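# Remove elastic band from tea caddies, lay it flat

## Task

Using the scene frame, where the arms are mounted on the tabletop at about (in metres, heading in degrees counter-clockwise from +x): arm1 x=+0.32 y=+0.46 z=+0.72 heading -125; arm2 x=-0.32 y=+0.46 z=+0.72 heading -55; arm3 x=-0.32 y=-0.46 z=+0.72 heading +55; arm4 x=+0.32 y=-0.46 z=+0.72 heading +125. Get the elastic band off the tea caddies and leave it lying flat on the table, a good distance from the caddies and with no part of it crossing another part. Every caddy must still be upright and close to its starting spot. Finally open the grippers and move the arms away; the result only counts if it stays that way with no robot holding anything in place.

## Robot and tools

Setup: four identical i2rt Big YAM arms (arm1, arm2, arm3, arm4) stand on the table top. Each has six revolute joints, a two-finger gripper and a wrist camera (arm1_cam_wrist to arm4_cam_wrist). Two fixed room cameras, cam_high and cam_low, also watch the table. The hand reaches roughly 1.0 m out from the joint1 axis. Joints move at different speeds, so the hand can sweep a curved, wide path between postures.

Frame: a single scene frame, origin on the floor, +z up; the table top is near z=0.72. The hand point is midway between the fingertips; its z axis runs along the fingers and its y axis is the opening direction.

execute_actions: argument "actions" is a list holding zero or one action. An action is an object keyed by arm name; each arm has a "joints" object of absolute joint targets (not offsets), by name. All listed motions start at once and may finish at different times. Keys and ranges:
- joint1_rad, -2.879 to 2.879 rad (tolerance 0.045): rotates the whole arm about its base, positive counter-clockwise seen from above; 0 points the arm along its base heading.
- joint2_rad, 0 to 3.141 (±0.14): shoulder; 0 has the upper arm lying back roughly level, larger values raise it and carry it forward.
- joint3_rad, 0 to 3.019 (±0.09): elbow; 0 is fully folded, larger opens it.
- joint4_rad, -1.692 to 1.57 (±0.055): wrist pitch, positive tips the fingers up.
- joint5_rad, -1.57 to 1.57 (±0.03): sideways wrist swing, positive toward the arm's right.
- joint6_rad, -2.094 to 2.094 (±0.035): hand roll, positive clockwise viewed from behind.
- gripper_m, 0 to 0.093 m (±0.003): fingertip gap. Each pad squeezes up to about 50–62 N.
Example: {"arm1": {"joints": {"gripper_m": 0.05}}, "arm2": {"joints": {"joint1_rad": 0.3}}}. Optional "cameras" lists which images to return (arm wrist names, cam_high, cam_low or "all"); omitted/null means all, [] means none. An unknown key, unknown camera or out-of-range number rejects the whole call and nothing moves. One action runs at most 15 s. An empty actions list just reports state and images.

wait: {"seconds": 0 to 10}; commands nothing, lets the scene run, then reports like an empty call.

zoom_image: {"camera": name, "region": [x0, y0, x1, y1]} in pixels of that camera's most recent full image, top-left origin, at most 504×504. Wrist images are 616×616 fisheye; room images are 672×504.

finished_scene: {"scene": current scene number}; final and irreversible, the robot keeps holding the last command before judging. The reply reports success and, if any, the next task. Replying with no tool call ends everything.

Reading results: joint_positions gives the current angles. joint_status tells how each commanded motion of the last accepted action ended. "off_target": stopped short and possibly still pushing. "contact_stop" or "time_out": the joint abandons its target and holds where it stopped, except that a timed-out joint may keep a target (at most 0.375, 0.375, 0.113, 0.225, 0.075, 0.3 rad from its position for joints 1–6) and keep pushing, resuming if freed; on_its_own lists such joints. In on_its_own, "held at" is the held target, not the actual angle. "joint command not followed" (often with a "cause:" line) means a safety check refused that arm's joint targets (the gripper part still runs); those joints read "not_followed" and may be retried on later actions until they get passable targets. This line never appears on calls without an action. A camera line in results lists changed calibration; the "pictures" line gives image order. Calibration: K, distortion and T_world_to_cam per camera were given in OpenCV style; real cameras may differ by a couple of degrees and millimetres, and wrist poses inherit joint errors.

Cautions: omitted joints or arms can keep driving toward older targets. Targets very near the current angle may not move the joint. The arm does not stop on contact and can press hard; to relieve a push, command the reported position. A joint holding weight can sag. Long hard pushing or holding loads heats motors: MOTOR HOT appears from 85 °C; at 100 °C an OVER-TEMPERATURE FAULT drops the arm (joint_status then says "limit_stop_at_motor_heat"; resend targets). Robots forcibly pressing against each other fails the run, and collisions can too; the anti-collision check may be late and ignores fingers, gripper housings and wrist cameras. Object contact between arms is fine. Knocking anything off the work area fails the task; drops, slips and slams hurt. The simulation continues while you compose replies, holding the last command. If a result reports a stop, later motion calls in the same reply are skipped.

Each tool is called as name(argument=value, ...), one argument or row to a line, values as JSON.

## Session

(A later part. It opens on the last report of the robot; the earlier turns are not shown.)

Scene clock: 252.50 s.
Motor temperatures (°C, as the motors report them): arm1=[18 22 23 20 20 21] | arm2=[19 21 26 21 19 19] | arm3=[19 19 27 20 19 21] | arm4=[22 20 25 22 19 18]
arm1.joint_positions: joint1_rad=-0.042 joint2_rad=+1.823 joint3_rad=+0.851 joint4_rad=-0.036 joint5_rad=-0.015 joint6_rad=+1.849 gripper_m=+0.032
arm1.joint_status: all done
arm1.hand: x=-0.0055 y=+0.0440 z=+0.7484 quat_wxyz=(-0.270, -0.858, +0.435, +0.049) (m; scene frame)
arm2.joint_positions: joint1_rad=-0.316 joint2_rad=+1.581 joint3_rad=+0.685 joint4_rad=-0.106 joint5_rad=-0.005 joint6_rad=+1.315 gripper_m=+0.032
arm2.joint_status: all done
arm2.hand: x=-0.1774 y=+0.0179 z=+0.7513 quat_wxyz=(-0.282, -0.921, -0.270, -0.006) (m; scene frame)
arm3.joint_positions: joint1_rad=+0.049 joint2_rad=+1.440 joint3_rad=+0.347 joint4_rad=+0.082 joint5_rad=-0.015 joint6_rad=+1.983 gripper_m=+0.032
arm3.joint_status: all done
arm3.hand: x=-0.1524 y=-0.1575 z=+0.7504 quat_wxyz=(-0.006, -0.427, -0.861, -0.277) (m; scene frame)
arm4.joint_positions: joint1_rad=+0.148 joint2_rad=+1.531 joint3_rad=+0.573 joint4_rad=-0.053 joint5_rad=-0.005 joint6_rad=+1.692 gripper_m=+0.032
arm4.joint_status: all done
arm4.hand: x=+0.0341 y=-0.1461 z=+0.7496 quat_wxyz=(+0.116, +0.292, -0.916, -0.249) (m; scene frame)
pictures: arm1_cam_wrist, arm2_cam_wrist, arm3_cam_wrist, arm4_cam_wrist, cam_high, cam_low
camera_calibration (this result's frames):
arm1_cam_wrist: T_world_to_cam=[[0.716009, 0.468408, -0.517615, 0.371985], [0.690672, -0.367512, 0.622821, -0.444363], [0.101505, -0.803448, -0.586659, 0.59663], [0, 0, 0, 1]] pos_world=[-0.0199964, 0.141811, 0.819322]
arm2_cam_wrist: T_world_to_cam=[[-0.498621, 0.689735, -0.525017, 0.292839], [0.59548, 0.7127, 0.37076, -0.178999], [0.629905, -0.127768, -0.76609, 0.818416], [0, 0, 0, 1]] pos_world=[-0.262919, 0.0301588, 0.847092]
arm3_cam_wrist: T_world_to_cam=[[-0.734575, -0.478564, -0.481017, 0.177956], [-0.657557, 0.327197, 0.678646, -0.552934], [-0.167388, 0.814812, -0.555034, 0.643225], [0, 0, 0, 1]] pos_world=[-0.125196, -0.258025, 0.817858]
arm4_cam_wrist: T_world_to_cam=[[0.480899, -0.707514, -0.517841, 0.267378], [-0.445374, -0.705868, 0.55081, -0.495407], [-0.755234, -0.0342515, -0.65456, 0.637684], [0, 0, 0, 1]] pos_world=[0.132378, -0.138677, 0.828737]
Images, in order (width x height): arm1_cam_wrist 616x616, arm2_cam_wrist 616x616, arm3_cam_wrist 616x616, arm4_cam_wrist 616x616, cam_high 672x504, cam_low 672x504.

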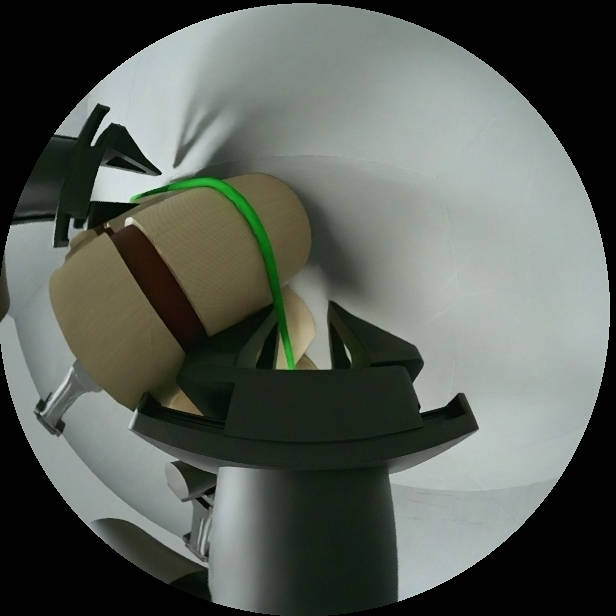

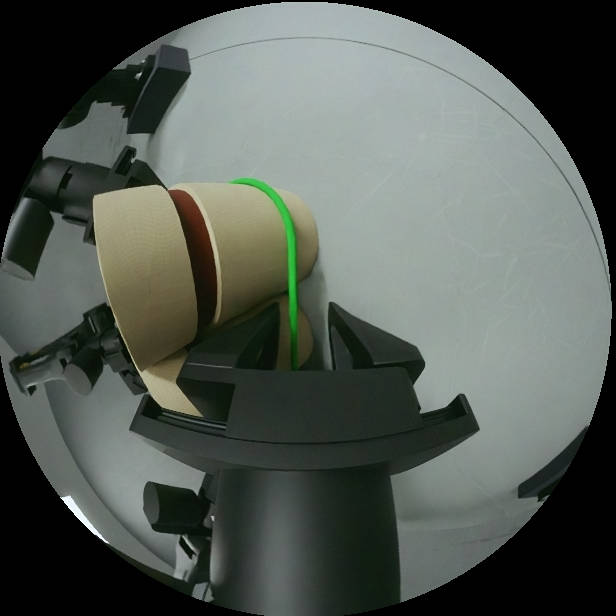

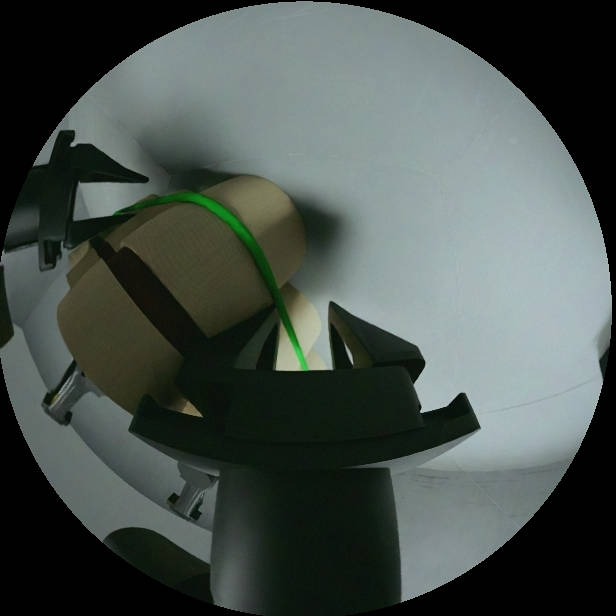

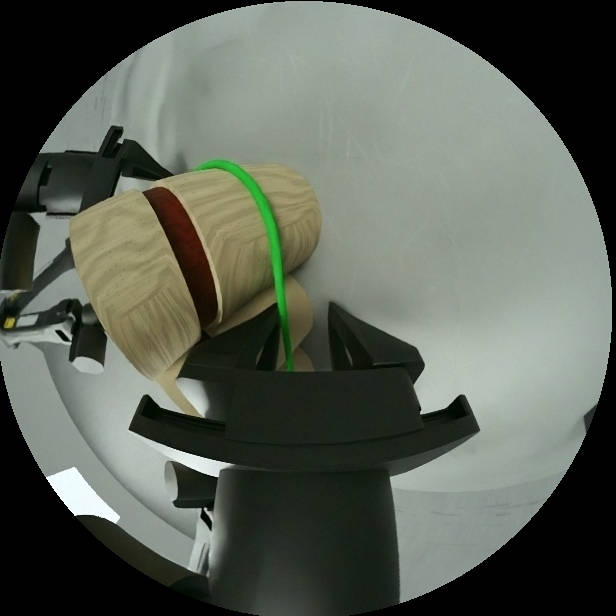

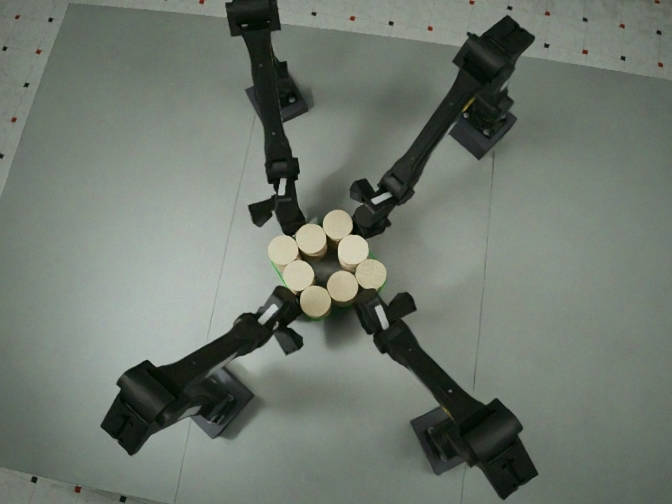

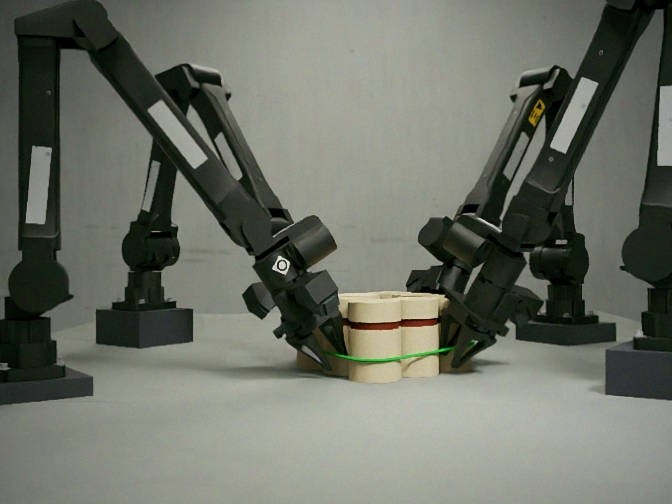

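zoom_image(
  camera="arm1_cam_wrist",
  region=[240, 270, 360, 380],
)

zoom_image(
  camera="arm3_cam_wrist",
  region=[240, 270, 360, 380],
)

zoom_image(
  camera="arm4_cam_wrist",
  region=[240, 270, 360, 380],
)

zoom_image(
  camera="cam_low",
  region=[270, 280, 520, 400],
)

Region (240, 270, 360, 380) of arm1_cam_wrist's 616x616 image, scaled by 4.200, with more detail than that image has; it fills the top 462 rows of this view, and the rest is white.

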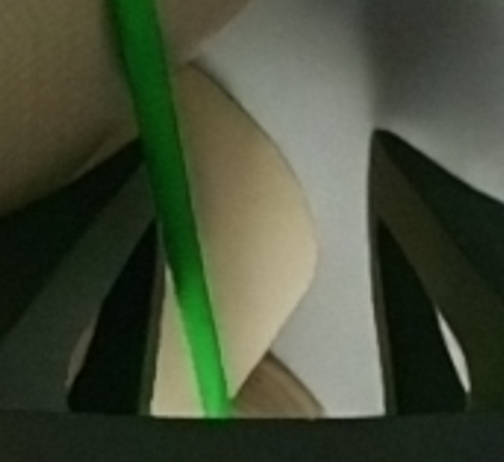

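Region (240, 270, 360, 380) of arm3_cam_wrist's 616x616 image, scaled by 4.200, with more detail than that image has; it fills the top 462 rows of this view, and the rest is white.

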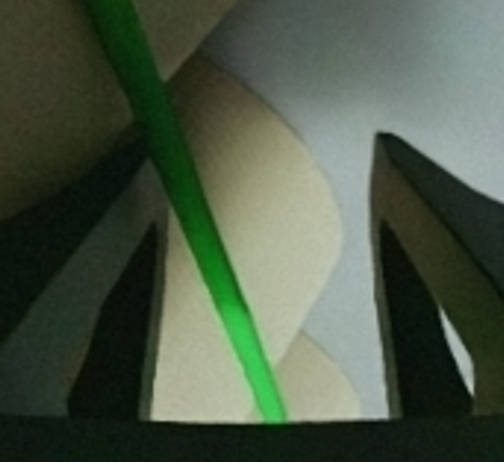

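Region (240, 270, 360, 380) of arm4_cam_wrist's 616x616 image, scaled by 4.200, with more detail than that image has; it fills the top 462 rows of this view, and the rest is white.

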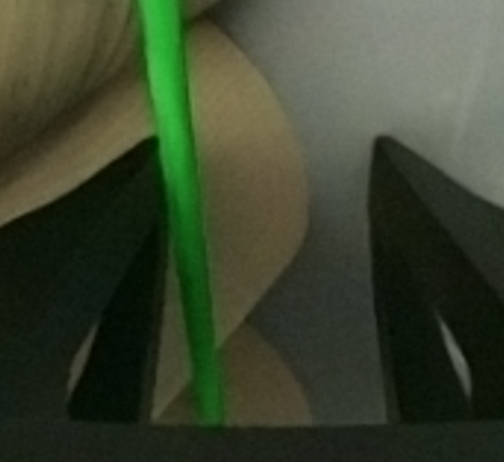

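Region (270, 280, 520, 400) of cam_low's 672x504 image, scaled by 2.016, with more detail than that image has; it fills the top 242 rows of this view, and the rest is white.

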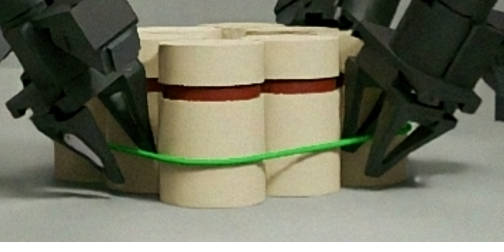

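execute_actions(
  actions=[
    {"arm1":{"joints":{"gripper_m":0}},"arm2":{"joints":{"gripper_m":0}},"arm3":{"joints":{"gripper_m":0}},"arm4":{"joints":{"gripper_m":0}}},
  ],
)

Scene clock: 261.33 s.
Motor temperatures (°C, as the motors report them): arm1=[18 22 23 20 20 21] | arm2=[19 21 25 22 19 19] | arm3=[19 19 26 20 19 21] | arm4=[22 20 25 22 19 18]
arm1.joint_positions: joint1_rad=-0.042 joint2_rad=+1.823 joint3_rad=+0.852 joint4_rad=-0.035 joint5_rad=-0.015 joint6_rad=+1.849 gripper_m=+0.003
arm1.joint_status: all done
arm1.hand: x=-0.0060 y=+0.0434 z=+0.7489 quat_wxyz=(-0.270, -0.857, +0.435, +0.049) (m; scene frame)
arm2.joint_positions: joint1_rad=-0.316 joint2_rad=+1.581 joint3_rad=+0.685 joint4_rad=-0.103 joint5_rad=-0.005 joint6_rad=+1.315 gripper_m=+0.002
arm2.joint_status: all done
arm2.hand: x=-0.1772 y=+0.0172 z=+0.7518 quat_wxyz=(-0.283, -0.920, -0.270, -0.006) (m; scene frame)
arm3.joint_positions: joint1_rad=+0.049 joint2_rad=+1.440 joint3_rad=+0.347 joint4_rad=+0.095 joint5_rad=-0.012 joint6_rad=+1.983 gripper_m=+0.002
arm3.joint_status: all done
arm3.hand: x=-0.1505 y=-0.1555 z=+0.7521 quat_wxyz=(-0.008, -0.426, -0.859, -0.283) (m; scene frame)
arm4.joint_positions: joint1_rad=+0.148 joint2_rad=+1.531 joint3_rad=+0.575 joint4_rad=-0.046 joint5_rad=-0.006 joint6_rad=+1.692 gripper_m=+0.002
arm4.joint_status: all done
arm4.hand: x=+0.0321 y=-0.1441 z=+0.7514 quat_wxyz=(+0.118, +0.292, -0.915, -0.253) (m; scene frame)
pictures: arm1_cam_wrist, arm2_cam_wrist, arm3_cam_wrist, arm4_cam_wrist, cam_high, cam_low
camera_calibration (this result's frames):
arm1_cam_wrist: T_world_to_cam=[[0.715391, 0.467641, -0.519161, 0.374044], [0.691412, -0.366571, 0.622555, -0.444402], [0.100823, -0.804325, -0.585574, 0.595705], [0, 0, 0, 1]] pos_world=[-0.0203829, 0.141317, 0.819683]
arm2_cam_wrist: T_world_to_cam=[[-0.498091, 0.687998, -0.527792, 0.295865], [0.595067, 0.713929, 0.369054, -0.177631], [0.630714, -0.130249, -0.765007, 0.817912], [0, 0, 0, 1]] pos_world=[-0.262798, 0.0297944, 0.847418]
arm3_cam_wrist: T_world_to_cam=[[-0.731095, -0.47232, -0.492355, 0.19116], [-0.663094, 0.321973, 0.675752, -0.552975], [-0.160646, 0.820516, -0.548585, 0.639886], [0, 0, 0, 1]] pos_world=[-0.124123, -0.256705, 0.818824]
arm4_cam_wrist: T_world_to_cam=[[0.477457, -0.703714, -0.526139, 0.277542], [-0.44115, -0.709848, 0.549093, -0.495303], [-0.759883, -0.0300627, -0.649365, 0.63429], [0, 0, 0, 1]] pos_world=[0.130969, -0.137211, 0.829878]
Images, in order (width x height): arm1_cam_wrist 616x616, arm2_cam_wrist 616x616, arm3_cam_wrist 616x616, arm4_cam_wrist 616x616, cam_high 672x504, cam_low 672x504.

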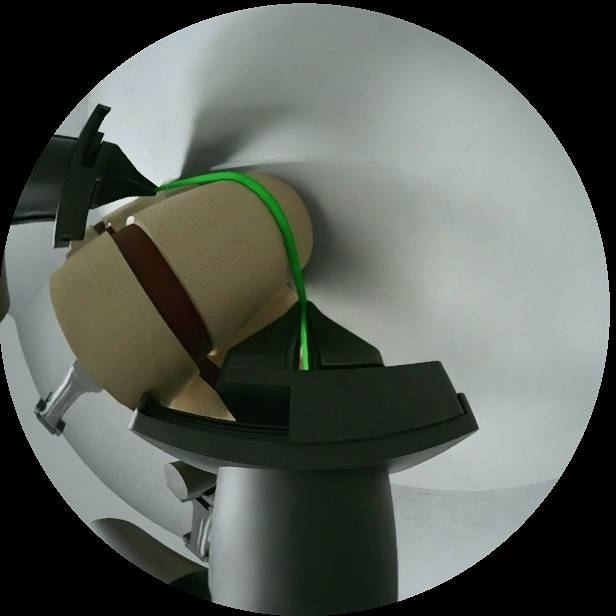

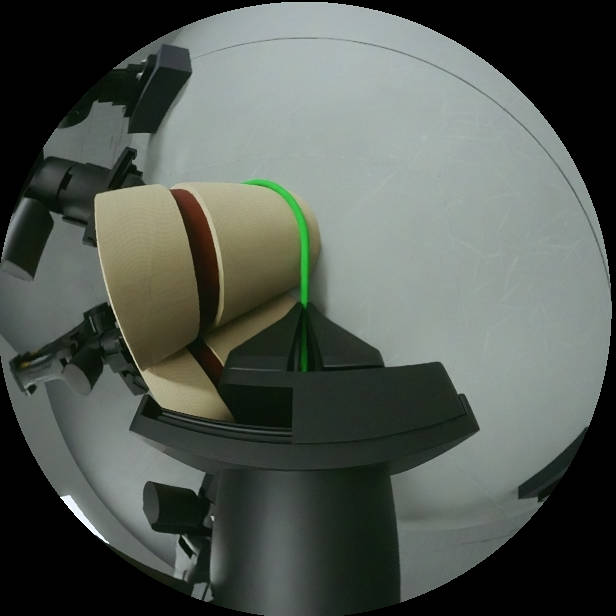

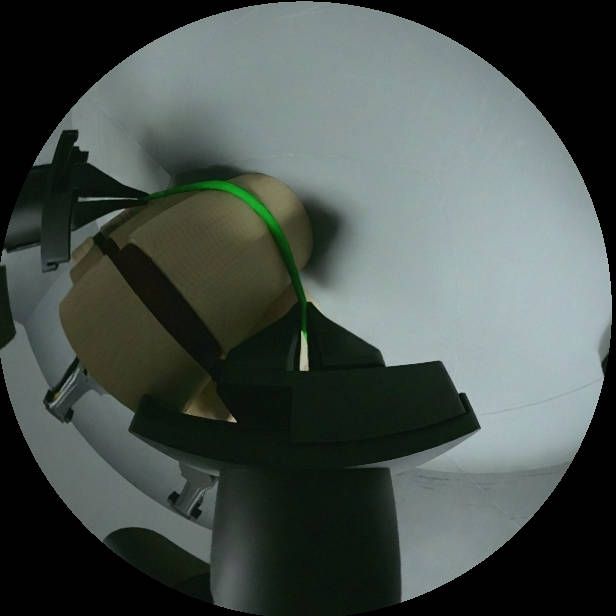

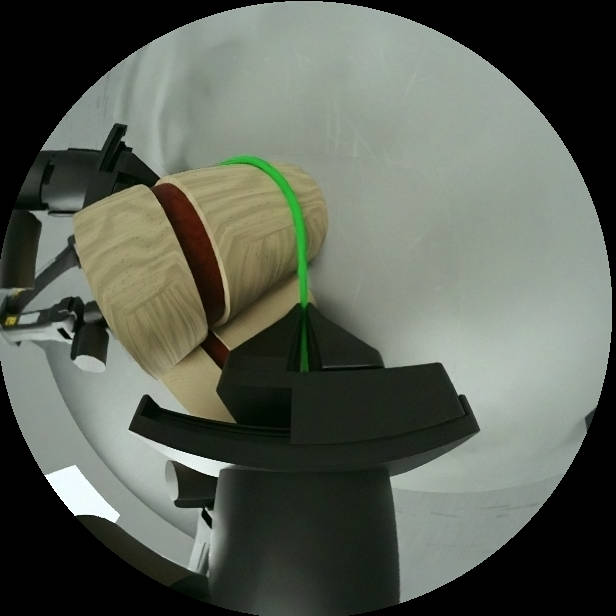

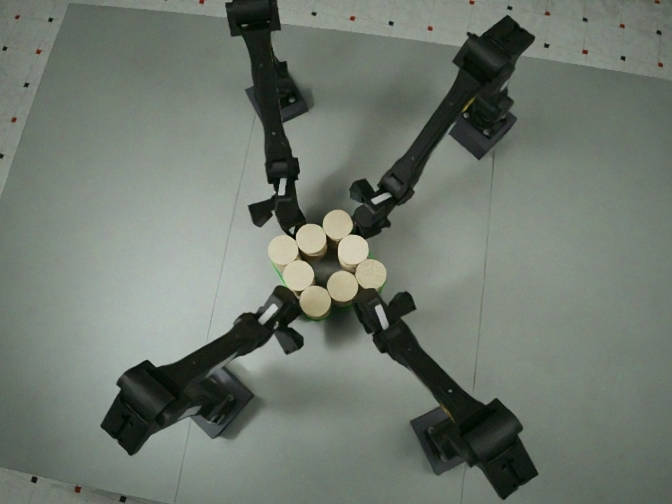

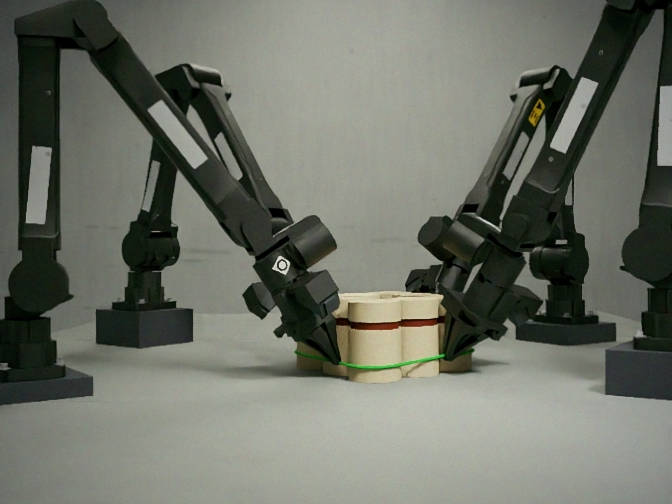

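execute_actions(
  actions=[
    {"arm1":{"joints":{"joint1_rad":-0.11,"joint2_rad":1.65,"joint3_rad":0.765,"joint4_rad":-0.295}},"arm2":{"joints":{"joint1_rad":-0.39,"joint2_rad":1.49,"joint3_rad":0.745,"joint4_rad":-0.41}},"arm3":{"joints":{"joint1_rad":-0.026,"joint2_rad":1.155,"joint3_rad":0.285,"joint4_rad":-0.31}},"arm4":{"joints":{"joint1_rad":0.08,"joint2_rad":1.345,"joint3_rad":0.54,"joint4_rad":-0.365}}},
  ],
  cameras=["cam_high","cam_low"],
)

execute_actions(
  actions=[
    {"arm2":{"joints":{"joint1_rad":-0.49}},"arm4":{"joints":{"joint1_rad":0.014}}},
  ],
)

Scene clock: 288.10 s.
Motor temperatures (°C, as the motors report them): arm1=[18 22 23 20 20 21] | arm2=[19 21 25 21 19 19] | arm3=[19 19 26 20 19 21] | arm4=[22 20 25 22 19 18]
arm1.joint_positions: joint1_rad=-0.104 joint2_rad=+1.633 joint3_rad=+0.782 joint4_rad=-0.254 joint5_rad=-0.021 joint6_rad=+1.846 gripper_m=+0.003
arm1.joint_status: all done
arm1.hand: x=+0.0052 y=+0.1036 z=+0.7897 quat_wxyz=(-0.223, -0.855, +0.466, +0.044) (m; scene frame)
arm2.joint_positions: joint1_rad=-0.378 joint2_rad=+1.492 joint3_rad=+0.732 joint4_rad=-0.376 joint5_rad=-0.023 joint6_rad=+1.312 gripper_m=+0.002
arm2.joint_status: all done
arm2.hand: x=-0.2077 y=+0.0345 z=+0.7757 quat_wxyz=(-0.217, -0.944, -0.249, -0.006) (m; scene frame)
arm3.joint_positions: joint1_rad=-0.018 joint2_rad=+1.148 joint3_rad=+0.309 joint4_rad=-0.251 joint5_rad=-0.011 joint6_rad=+1.983 gripper_m=+0.002
arm3.joint_status: joint4_rad time_out (moved -0.346 of -0.405); the others done
arm3.on_its_own: joint4_rad reads -0.251 and still pushes toward -0.310 since a time_out
arm3.hand: x=-0.1585 y=-0.2105 z=+0.7846 quat_wxyz=(-0.014, -0.461, -0.855, -0.238) (m; scene frame)
arm4.joint_positions: joint1_rad=+0.087 joint2_rad=+1.338 joint3_rad=+0.551 joint4_rad=-0.310 joint5_rad=-0.020 joint6_rad=+1.692 gripper_m=+0.002
arm4.joint_status: joint4_rad time_out (moved -0.264 of -0.319); the others done
arm4.on_its_own: joint4_rad reads -0.310 and still pushes toward -0.365 since a time_out
arm4.hand: x=+0.0779 y=-0.1639 z=+0.7844 quat_wxyz=(+0.099, +0.269, -0.934, -0.211) (m; scene frame)
pictures: cam_high, cam_low
Images, in order (width x height): cam_high 672x504, cam_low 672x504.

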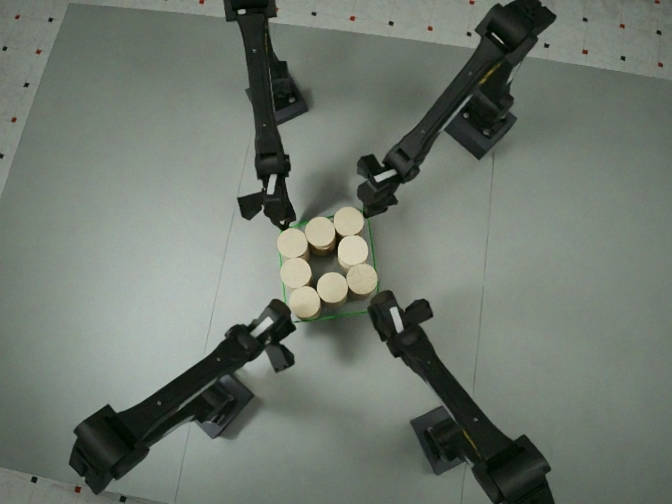

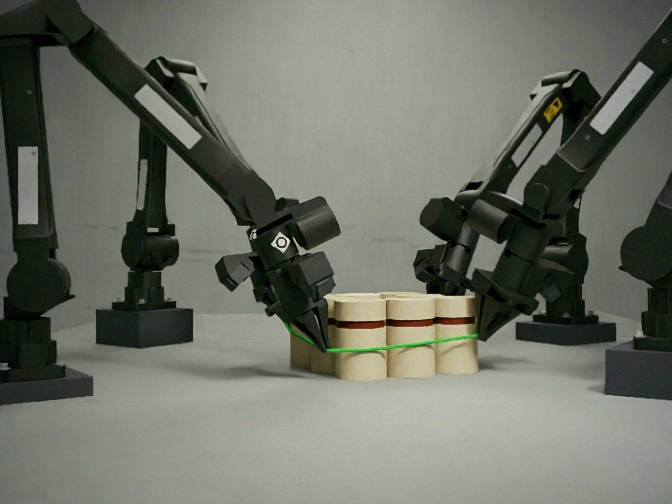

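not run: a stop came earlier in this reply.

execute_actions(
  actions=[
    {"arm1":{"joints":{"joint1_rad":-0.205,"joint2_rad":1.735,"joint3_rad":0.915,"joint4_rad":-0.38,"joint6_rad":1.3}},"arm2":{"joints":{"joint1_rad":-0.52,"joint2_rad":1.625,"joint3_rad":0.94,"joint4_rad":-0.49,"joint6_rad":0.9}},"arm3":{"joints":{"joint1_rad":-0.23,"joint2_rad":1.257,"joint3_rad":0.40,"joint4_rad":-0.35,"joint6_rad":1.3}},"arm4":{"joints":{"joint1_rad":-0.095,"joint2_rad":1.485,"joint3_rad":0.74,"joint4_rad":-0.43,"joint6_rad":1.0}}},
  ],
  cameras=["cam_high","cam_low"],
)

zoom_image(
  camera="cam_high",
  region=[250, 190, 410, 340],
)

Scene clock: 328.77 s.
Motor temperatures (°C, as the motors report them): arm1=[18 22 22 20 20 21] | arm2=[19 21 27 21 20 19] | arm3=[19 19 25 19 19 21] | arm4=[22 20 24 22 19 18]
arm1.joint_positions: joint1_rad=-0.195 joint2_rad=+1.715 joint3_rad=+0.919 joint4_rad=-0.348 joint5_rad=-0.024 joint6_rad=+1.305 gripper_m=+0.003
arm1.joint_status: all done
arm1.hand: x=-0.0524 y=+0.1080 z=+0.7911 quat_wxyz=(-0.182, -0.942, +0.265, +0.101) (m; scene frame)
arm2.joint_positions: joint1_rad=-0.482 joint2_rad=+1.615 joint3_rad=+0.911 joint4_rad=-0.470 joint5_rad=-0.039 joint6_rad=+0.913 gripper_m=+0.002
arm2.joint_status: all done
arm2.hand: x=-0.2422 y=-0.0264 z=+0.7812 quat_wxyz=(-0.197, -0.900, -0.388, +0.037) (m; scene frame)
arm3.joint_positions: joint1_rad=-0.204 joint2_rad=+1.239 joint3_rad=+0.414 joint4_rad=-0.305 joint5_rad=-0.026 joint6_rad=+1.305 gripper_m=+0.002
arm3.joint_status: all done
arm3.hand: x=-0.0965 y=-0.2218 z=+0.7908 quat_wxyz=(-0.096, -0.239, -0.946, -0.197) (m; scene frame)
arm4.joint_positions: joint1_rad=-0.062 joint2_rad=+1.483 joint3_rad=+0.720 joint4_rad=-0.407 joint5_rad=-0.037 joint6_rad=+1.010 gripper_m=+0.002
arm4.joint_status: all done
arm4.hand: x=+0.0993 y=-0.0932 z=+0.7822 quat_wxyz=(+0.014, +0.511, -0.837, -0.197) (m; scene frame)
pictures: cam_high, cam_low
Images, in order (width x height): cam_high 672x504, cam_low 672x504.

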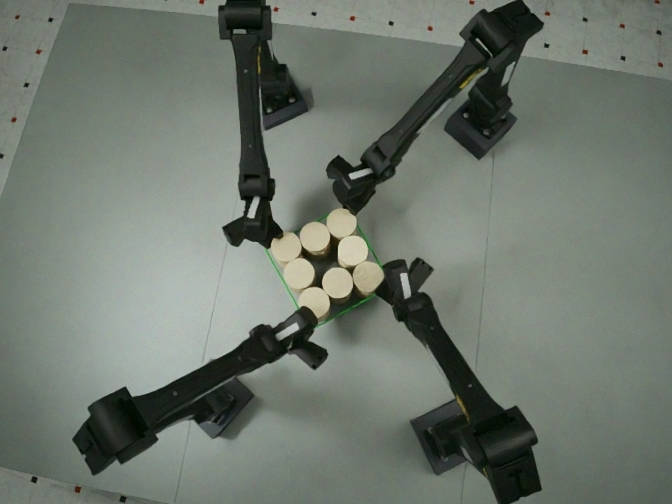

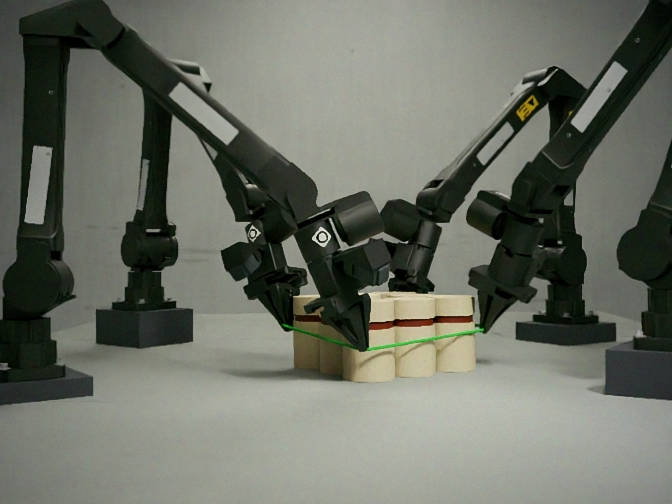

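Region (250, 190, 410, 340) of cam_high's 672x504 image, scaled by 3.150, with more detail than that image has; it fills the top 472 rows of this view, and the rest is white.

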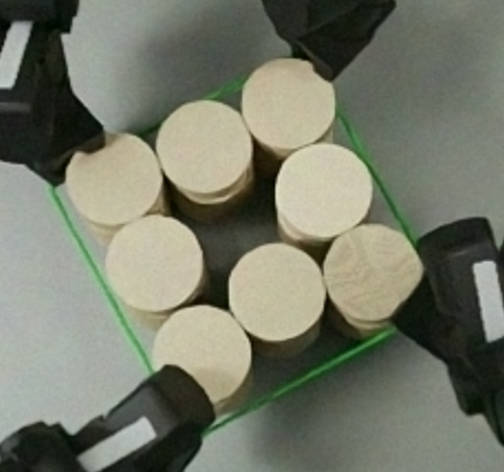

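execute_actions(
  actions=[
    {"arm1":{"joints":{"joint1_rad":-0.24,"joint4_rad":-0.48}},"arm2":{"joints":{"joint1_rad":-0.575,"joint4_rad":-0.54}},"arm3":{"joints":{"joint1_rad":-0.275,"joint4_rad":-0.45}},"arm4":{"joints":{"joint1_rad":-0.145,"joint4_rad":-0.51}}},
  ],
  cameras=["cam_high"],
)

zoom_image(
  camera="cam_high",
  region=[250, 190, 410, 340],
)

Scene clock: 342.30 s.
Motor temperatures (°C, as the motors report them): arm1=[18 22 22 20 20 21] | arm2=[19 21 28 21 21 19] | arm3=[19 19 25 19 20 21] | arm4=[22 20 25 22 20 18]
arm1.joint_positions: joint1_rad=-0.207 joint2_rad=+1.715 joint3_rad=+0.933 joint4_rad=-0.432 joint5_rad=-0.028 joint6_rad=+1.303 gripper_m=+0.003
arm1.joint_status: all done
arm1.hand: x=-0.0471 y=+0.1205 z=+0.7883 quat_wxyz=(-0.153, -0.947, +0.272, +0.082) (m; scene frame)
arm2.joint_positions: joint1_rad=-0.509 joint2_rad=+1.615 joint3_rad=+0.916 joint4_rad=-0.511 joint5_rad=-0.052 joint6_rad=+0.910 gripper_m=+0.002
arm2.joint_status: joint1_rad time_out (moved -0.027 of -0.093); the others done
arm2.on_its_own: joint1_rad reads -0.509 and still pushes toward -0.575 since a time_out
arm2.hand: x=-0.2539 y=-0.0208 z=+0.7795 quat_wxyz=(-0.180, -0.907, -0.379, +0.028) (m; scene frame)
arm3.joint_positions: joint1_rad=-0.239 joint2_rad=+1.239 joint3_rad=+0.428 joint4_rad=-0.385 joint5_rad=-0.036 joint6_rad=+1.302 gripper_m=+0.002
arm3.joint_status: joint4_rad time_out (moved -0.080 of -0.145); the others done
arm3.on_its_own: joint4_rad reads -0.385 and still pushes toward -0.450 since a time_out
arm3.hand: x=-0.0972 y=-0.2359 z=+0.7883 quat_wxyz=(-0.080, -0.255, -0.949, -0.170) (m; scene frame)
arm4.joint_positions: joint1_rad=-0.091 joint2_rad=+1.483 joint3_rad=+0.728 joint4_rad=-0.477 joint5_rad=-0.046 joint6_rad=+1.008 gripper_m=+0.002
arm4.joint_status: joint1_rad time_out (moved -0.028 of -0.083); the others done
arm4.on_its_own: joint1_rad reads -0.091 and still pushes toward -0.145 since a time_out
arm4.hand: x=+0.1141 y=-0.0983 z=+0.7792 quat_wxyz=(+0.017, +0.503, -0.848, -0.168) (m; scene frame)
pictures: cam_high
Images, in order (width x height): cam_high 672x504.

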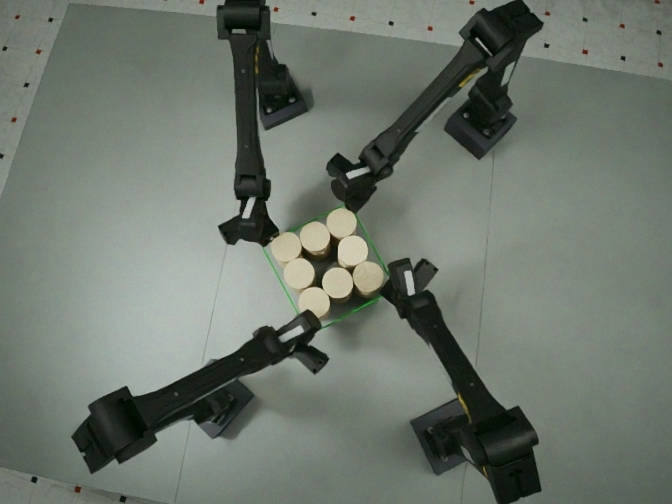

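Region (250, 190, 410, 340) of cam_high's 672x504 image, scaled by 3.150, with more detail than that image has; it fills the top 472 rows of this view, and the rest is white.

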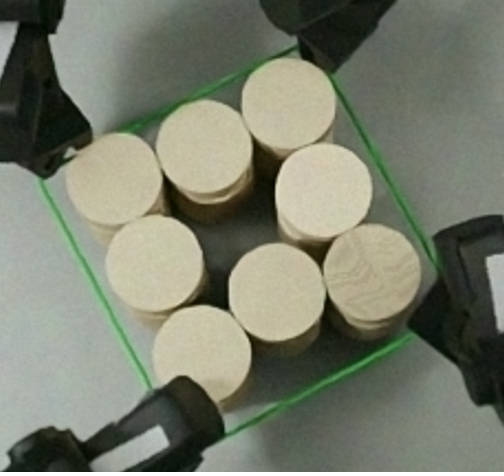

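execute_actions(
  actions=[
    {"arm1":{"joints":{"joint2_rad":1.63,"joint3_rad":0.97,"joint4_rad":-0.65}},"arm2":{"joints":{"joint2_rad":1.535,"joint3_rad":1.014,"joint4_rad":-0.70}},"arm3":{"joints":{"joint2_rad":1.115,"joint3_rad":0.48,"joint4_rad":-0.69}},"arm4":{"joints":{"joint2_rad":1.38,"joint3_rad":0.815,"joint4_rad":-0.69}}},
  ],
  cameras=["cam_high","cam_low"],
)

zoom_image(
  camera="cam_high",
  region=[250, 190, 410, 340],
)

Scene clock: 350.17 s.
Motor temperatures (°C, as the motors report them): arm1=[18 22 22 20 20 21] | arm2=[19 21 28 21 23 19] | arm3=[19 19 25 19 20 21] | arm4=[22 20 25 22 21 18]
arm1.joint_positions: joint1_rad=-0.207 joint2_rad=+1.610 joint3_rad=+0.990 joint4_rad=-0.602 joint5_rad=-0.028 joint6_rad=+1.302 gripper_m=+0.003
arm1.joint_status: all done
arm1.hand: x=-0.0467 y=+0.1203 z=+0.8459 quat_wxyz=(-0.150, -0.947, +0.272, +0.080) (m; scene frame)
arm2.joint_positions: joint1_rad=-0.509 joint2_rad=+1.522 joint3_rad=+0.991 joint4_rad=-0.674 joint5_rad=-0.052 joint6_rad=+0.910 gripper_m=+0.002
arm2.joint_status: all done
arm2.on_its_own: joint1_rad reads -0.509 and still pushes toward -0.575 since a time_out
arm2.hand: x=-0.2530 y=-0.0235 z=+0.8386 quat_wxyz=(-0.183, -0.907, -0.378, +0.029) (m; scene frame)
arm3.joint_positions: joint1_rad=-0.239 joint2_rad=+1.103 joint3_rad=+0.504 joint4_rad=-0.618 joint5_rad=-0.036 joint6_rad=+1.302 gripper_m=+0.002
arm3.joint_status: joint4_rad time_out (moved -0.234 of -0.305); the others done
arm3.on_its_own: joint4_rad reads -0.618 and still pushes toward -0.690 since a time_out
arm3.hand: x=-0.0997 y=-0.2384 z=+0.8366 quat_wxyz=(-0.074, -0.255, -0.950, -0.161) (m; scene frame)
arm4.joint_positions: joint1_rad=-0.091 joint2_rad=+1.369 joint3_rad=+0.802 joint4_rad=-0.660 joint5_rad=-0.048 joint6_rad=+1.007 gripper_m=+0.002
arm4.joint_status: all done
arm4.on_its_own: joint1_rad reads -0.091 and still pushes toward -0.145 since a time_out
arm4.hand: x=+0.1130 y=-0.0969 z=+0.8377 quat_wxyz=(+0.017, +0.503, -0.847, -0.170) (m; scene frame)
pictures: cam_high, cam_low
Images, in order (width x height): cam_high 672x504, cam_low 672x504.

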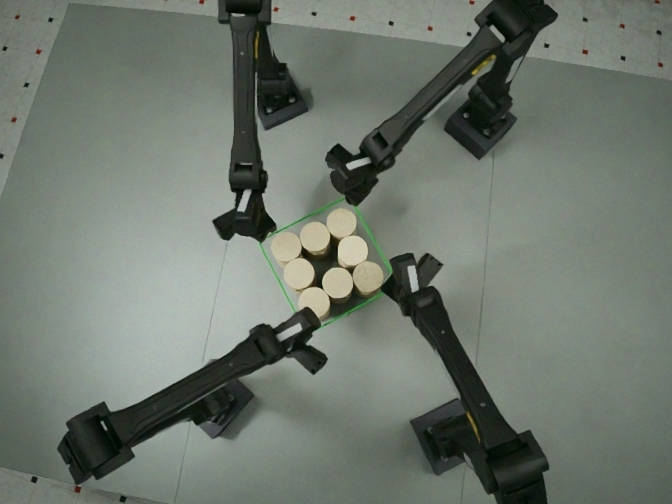

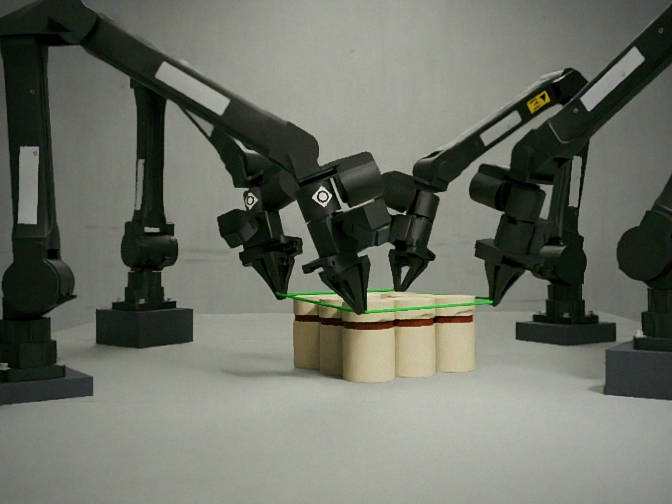

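Region (250, 190, 410, 340) of cam_high's 672x504 image, scaled by 3.150, with more detail than that image has; it fills the top 472 rows of this view, and the rest is white.

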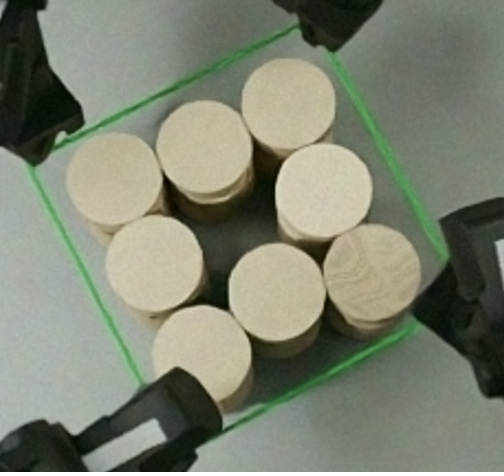

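execute_actions(
  actions=[
    {"arm1":{"joints":{"joint1_rad":-0.2,"joint2_rad":1.49,"joint3_rad":1.05,"joint4_rad":-0.82}},"arm2":{"joints":{"joint1_rad":-0.49,"joint2_rad":1.41,"joint3_rad":1.11,"joint4_rad":-0.90}},"arm3":{"joints":{"joint1_rad":-0.25,"joint2_rad":0.94,"joint3_rad":0.64,"joint4_rad":-0.9}},"arm4":{"joints":{"joint1_rad":-0.12,"joint2_rad":1.24,"joint3_rad":0.92,"joint4_rad":-0.91}}},
  ],
  cameras=["cam_low"],
)

execute_actions(
  actions=[
    {"arm1":{"joints":{"joint1_rad":0.373,"joint2_rad":1.14,"joint3_rad":0.79,"joint4_rad":-0.89,"joint6_rad":1.6}},"arm2":{"joints":{"joint1_rad":0.049,"joint2_rad":1.53,"joint3_rad":1.31,"joint4_rad":-0.99,"joint6_rad":1.25}},"arm3":{"joints":{"joint1_rad":-0.373,"joint2_rad":1.46,"joint3_rad":1.13,"joint4_rad":-0.89,"joint6_rad":1.5}},"arm4":{"joints":{"joint1_rad":-0.513,"joint2_rad":1.08,"joint3_rad":0.84,"joint4_rad":-1.0,"joint6_rad":0.9}}},
  ],
  cameras=["cam_high","cam_low"],
)

Scene clock: 392.87 s.
Motor temperatures (°C, as the motors report them): arm1=[18 22 23 20 21 21] | arm2=[20 22 30 21 26 19] | arm3=[19 19 26 20 22 21] | arm4=[22 20 27 22 23 18]
arm1.joint_positions: joint1_rad=-0.183 joint2_rad=+1.470 joint3_rad=+1.055 joint4_rad=-0.782 joint5_rad=-0.028 joint6_rad=+1.302 gripper_m=+0.003
arm1.joint_status: all done
arm1.hand: x=-0.0318 y=+0.1170 z=+0.9238 quat_wxyz=(-0.162, -0.948, +0.259, +0.085) (m; scene frame)
arm2.joint_positions: joint1_rad=-0.444 joint2_rad=+1.399 joint3_rad=+1.089 joint4_rad=-0.870 joint5_rad=-0.041 joint6_rad=+0.910 gripper_m=+0.002
arm2.joint_status: joint1_rad time_out (moved +0.065 of +0.019); the others done
arm2.on_its_own: joint1_rad reads -0.444 and still pushes toward -0.490 since a time_out
arm2.hand: x=-0.2242 y=-0.0112 z=+0.9208 quat_wxyz=(-0.195, -0.892, -0.406, +0.031) (m; scene frame)
arm3.joint_positions: joint1_rad=-0.239 joint2_rad=+0.931 joint3_rad=+0.651 joint4_rad=-0.844 joint5_rad=-0.032 joint6_rad=+1.302 gripper_m=+0.002
arm3.joint_status: joint4_rad time_out (moved -0.225 of -0.282); the others done
arm3.on_its_own: joint4_rad reads -0.844 and still pushes toward -0.900 since a time_out
arm3.hand: x=-0.0913 y=-0.2313 z=+0.9304 quat_wxyz=(-0.099, -0.253, -0.942, -0.199) (m; scene frame)
arm4.joint_positions: joint1_rad=-0.082 joint2_rad=+1.233 joint3_rad=+0.905 joint4_rad=-0.876 joint5_rad=-0.041 joint6_rad=+1.007 gripper_m=+0.002
arm4.joint_status: all done
arm4.hand: x=+0.1143 y=-0.1045 z=+0.9170 quat_wxyz=(+0.014, +0.505, -0.844, -0.181) (m; scene frame)
pictures: cam_low
Images, in order (width x height): cam_low 672x504.

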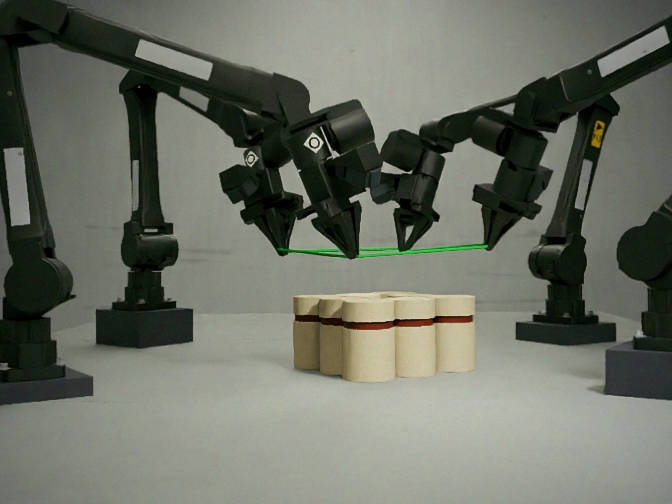

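not run: a stop came earlier in this reply.

execute_actions(
  actions=[
    {"arm1":{"joints":{"joint1_rad":0.373,"joint2_rad":1.14,"joint3_rad":0.79,"joint4_rad":-0.89,"joint6_rad":1.6}},"arm2":{"joints":{"joint1_rad":0.049,"joint2_rad":1.53,"joint3_rad":1.31,"joint4_rad":-0.99,"joint6_rad":1.25}},"arm3":{"joints":{"joint1_rad":-0.373,"joint2_rad":1.46,"joint3_rad":1.13,"joint4_rad":-0.89,"joint6_rad":1.5}},"arm4":{"joints":{"joint1_rad":-0.513,"joint2_rad":1.08,"joint3_rad":0.84,"joint4_rad":-1.0,"joint6_rad":0.9}}},
  ],
  cameras=["cam_high","cam_low"],
)

Scene clock: 401.53 s.
Motor temperatures (°C, as the motors report them): arm1=[18 22 23 20 21 21] | arm2=[19 22 30 21 25 19] | arm3=[19 19 27 19 22 21] | arm4=[22 20 27 22 23 18]
arm1.joint_positions: joint1_rad=+0.365 joint2_rad=+1.132 joint3_rad=+0.798 joint4_rad=-0.875 joint5_rad=-0.012 joint6_rad=+1.590 gripper_m=+0.003
arm1.joint_status: all done
arm1.hand: x=+0.2261 y=+0.1003 z=+0.9395 quat_wxyz=(-0.175, -0.975, +0.136, +0.017) (m; scene frame)
arm2.joint_positions: joint1_rad=+0.062 joint2_rad=+1.536 joint3_rad=+1.271 joint4_rad=-0.967 joint5_rad=-0.016 joint6_rad=+1.234 gripper_m=+0.002
arm2.joint_status: all done
arm2.hand: x=+0.0185 y=+0.0562 z=+0.9259 quat_wxyz=(-0.165, -0.858, -0.486, -0.033) (m; scene frame)
arm3.joint_positions: joint1_rad=-0.358 joint2_rad=+1.449 joint3_rad=+1.105 joint4_rad=-0.855 joint5_rad=-0.014 joint6_rad=+1.487 gripper_m=+0.002
arm3.joint_status: all done
arm3.hand: x=+0.0705 y=-0.1606 z=+0.9399 quat_wxyz=(-0.083, -0.398, -0.899, -0.166) (m; scene frame)
arm4.joint_positions: joint1_rad=-0.494 joint2_rad=+1.072 joint3_rad=+0.841 joint4_rad=-0.990 joint5_rad=-0.027 joint6_rad=+0.910 gripper_m=+0.002
arm4.joint_status: all done
arm4.hand: x=+0.2812 y=-0.1052 z=+0.9367 quat_wxyz=(-0.036, +0.366, -0.914, -0.169) (m; scene frame)
pictures: cam_high, cam_low
Images, in order (width x height): cam_high 672x504, cam_low 672x504.

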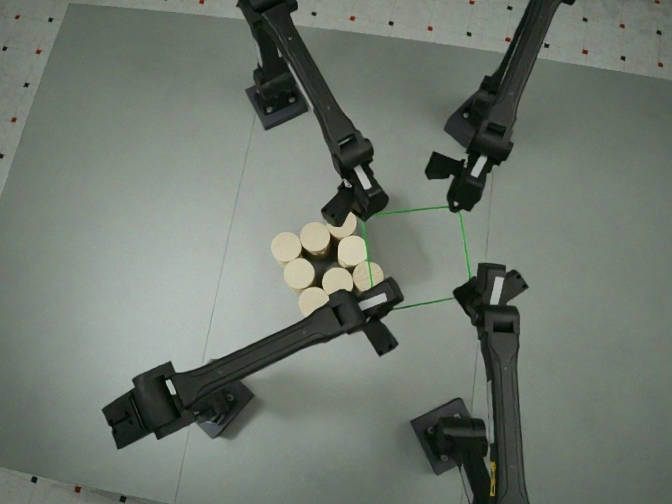

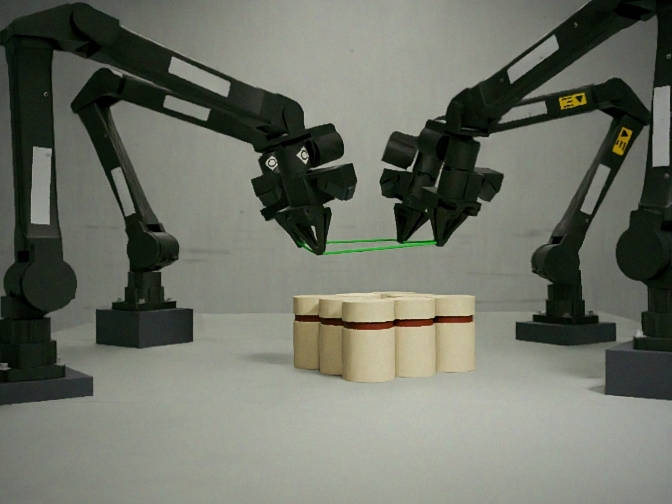

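execute_actions(
  actions=[
    {"arm1":{"joints":{"joint1_rad":1.03,"joint2_rad":1.24,"joint3_rad":0.85,"joint4_rad":-0.85,"joint6_rad":1.65}},"arm2":{"joints":{"joint1_rad":0.398,"joint2_rad":1.96,"joint3_rad":1.88,"joint4_rad":-1.13,"joint6_rad":1.5}},"arm3":{"joints":{"joint1_rad":-0.47,"joint2_rad":1.995,"joint3_rad":1.82,"joint4_rad":-1.06,"joint6_rad":1.7}},"arm4":{"joints":{"joint1_rad":-1.0,"joint2_rad":1.2,"joint3_rad":0.92,"joint4_rad":-0.94,"joint6_rad":0.8}}},
  ],
  cameras=["cam_high","cam_low"],
)

Scene clock: 409.80 s.
Motor temperatures (°C, as the motors report them): arm1=[18 22 23 20 21 21] | arm2=[19 22 32 21 24 19] | arm3=[19 20 29 19 21 21] | arm4=[22 20 27 22 22 18]
arm1.joint_positions: joint1_rad=+1.022 joint2_rad=+1.237 joint3_rad=+0.820 joint4_rad=-0.849 joint5_rad=-0.013 joint6_rad=+1.645 gripper_m=+0.003
arm1.joint_status: all done
arm1.hand: x=+0.4700 y=+0.1042 z=+0.9137 quat_wxyz=(-0.141, -0.976, -0.159, -0.042) (m; scene frame)
arm2.joint_positions: joint1_rad=+0.402 joint2_rad=+1.970 joint3_rad=+1.826 joint4_rad=-1.117 joint5_rad=-0.007 joint6_rad=+1.484 gripper_m=+0.002
arm2.joint_status: all done
arm2.hand: x=+0.2681 y=+0.1085 z=+0.9083 quat_wxyz=(-0.136, -0.838, -0.524, -0.068) (m; scene frame)
arm3.joint_positions: joint1_rad=-0.461 joint2_rad=+1.981 joint3_rad=+1.787 joint4_rad=-1.044 joint5_rad=-0.011 joint6_rad=+1.689 gripper_m=+0.002
arm3.joint_status: all done
arm3.hand: x=+0.2688 y=-0.0995 z=+0.9277 quat_wxyz=(-0.067, -0.532, -0.830, -0.152) (m; scene frame)
arm4.joint_positions: joint1_rad=-0.988 joint2_rad=+1.206 joint3_rad=+0.879 joint4_rad=-0.945 joint5_rad=-0.017 joint6_rad=+0.807 gripper_m=+0.002
arm4.joint_status: all done
arm4.hand: x=+0.4660 y=-0.1043 z=+0.9109 quat_wxyz=(-0.076, +0.182, -0.972, -0.128) (m; scene frame)
pictures: cam_high, cam_low
Images, in order (width x height): cam_high 672x504, cam_low 672x504.

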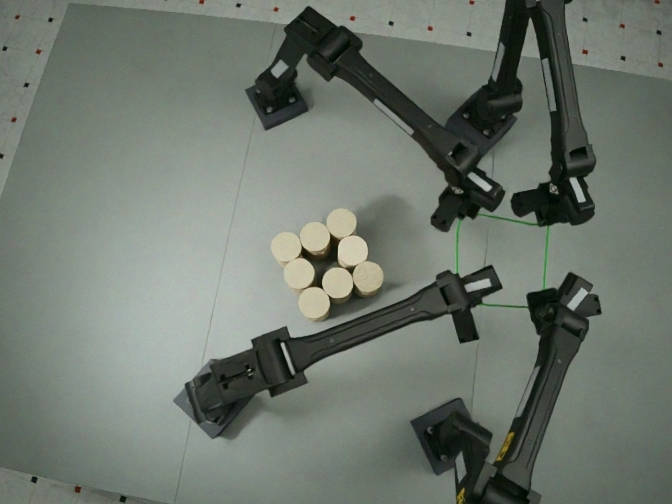

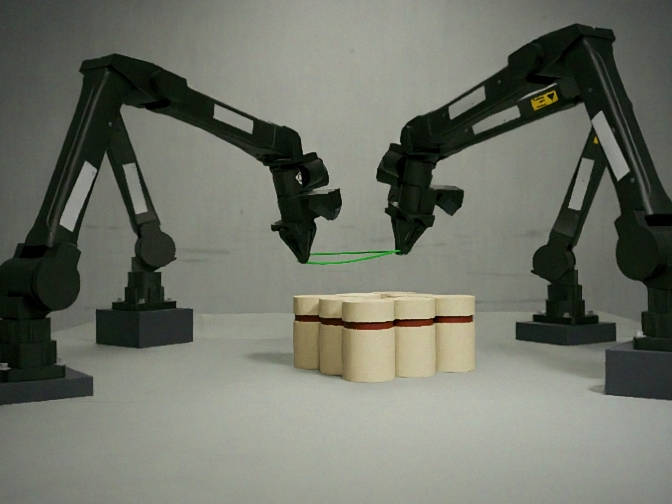

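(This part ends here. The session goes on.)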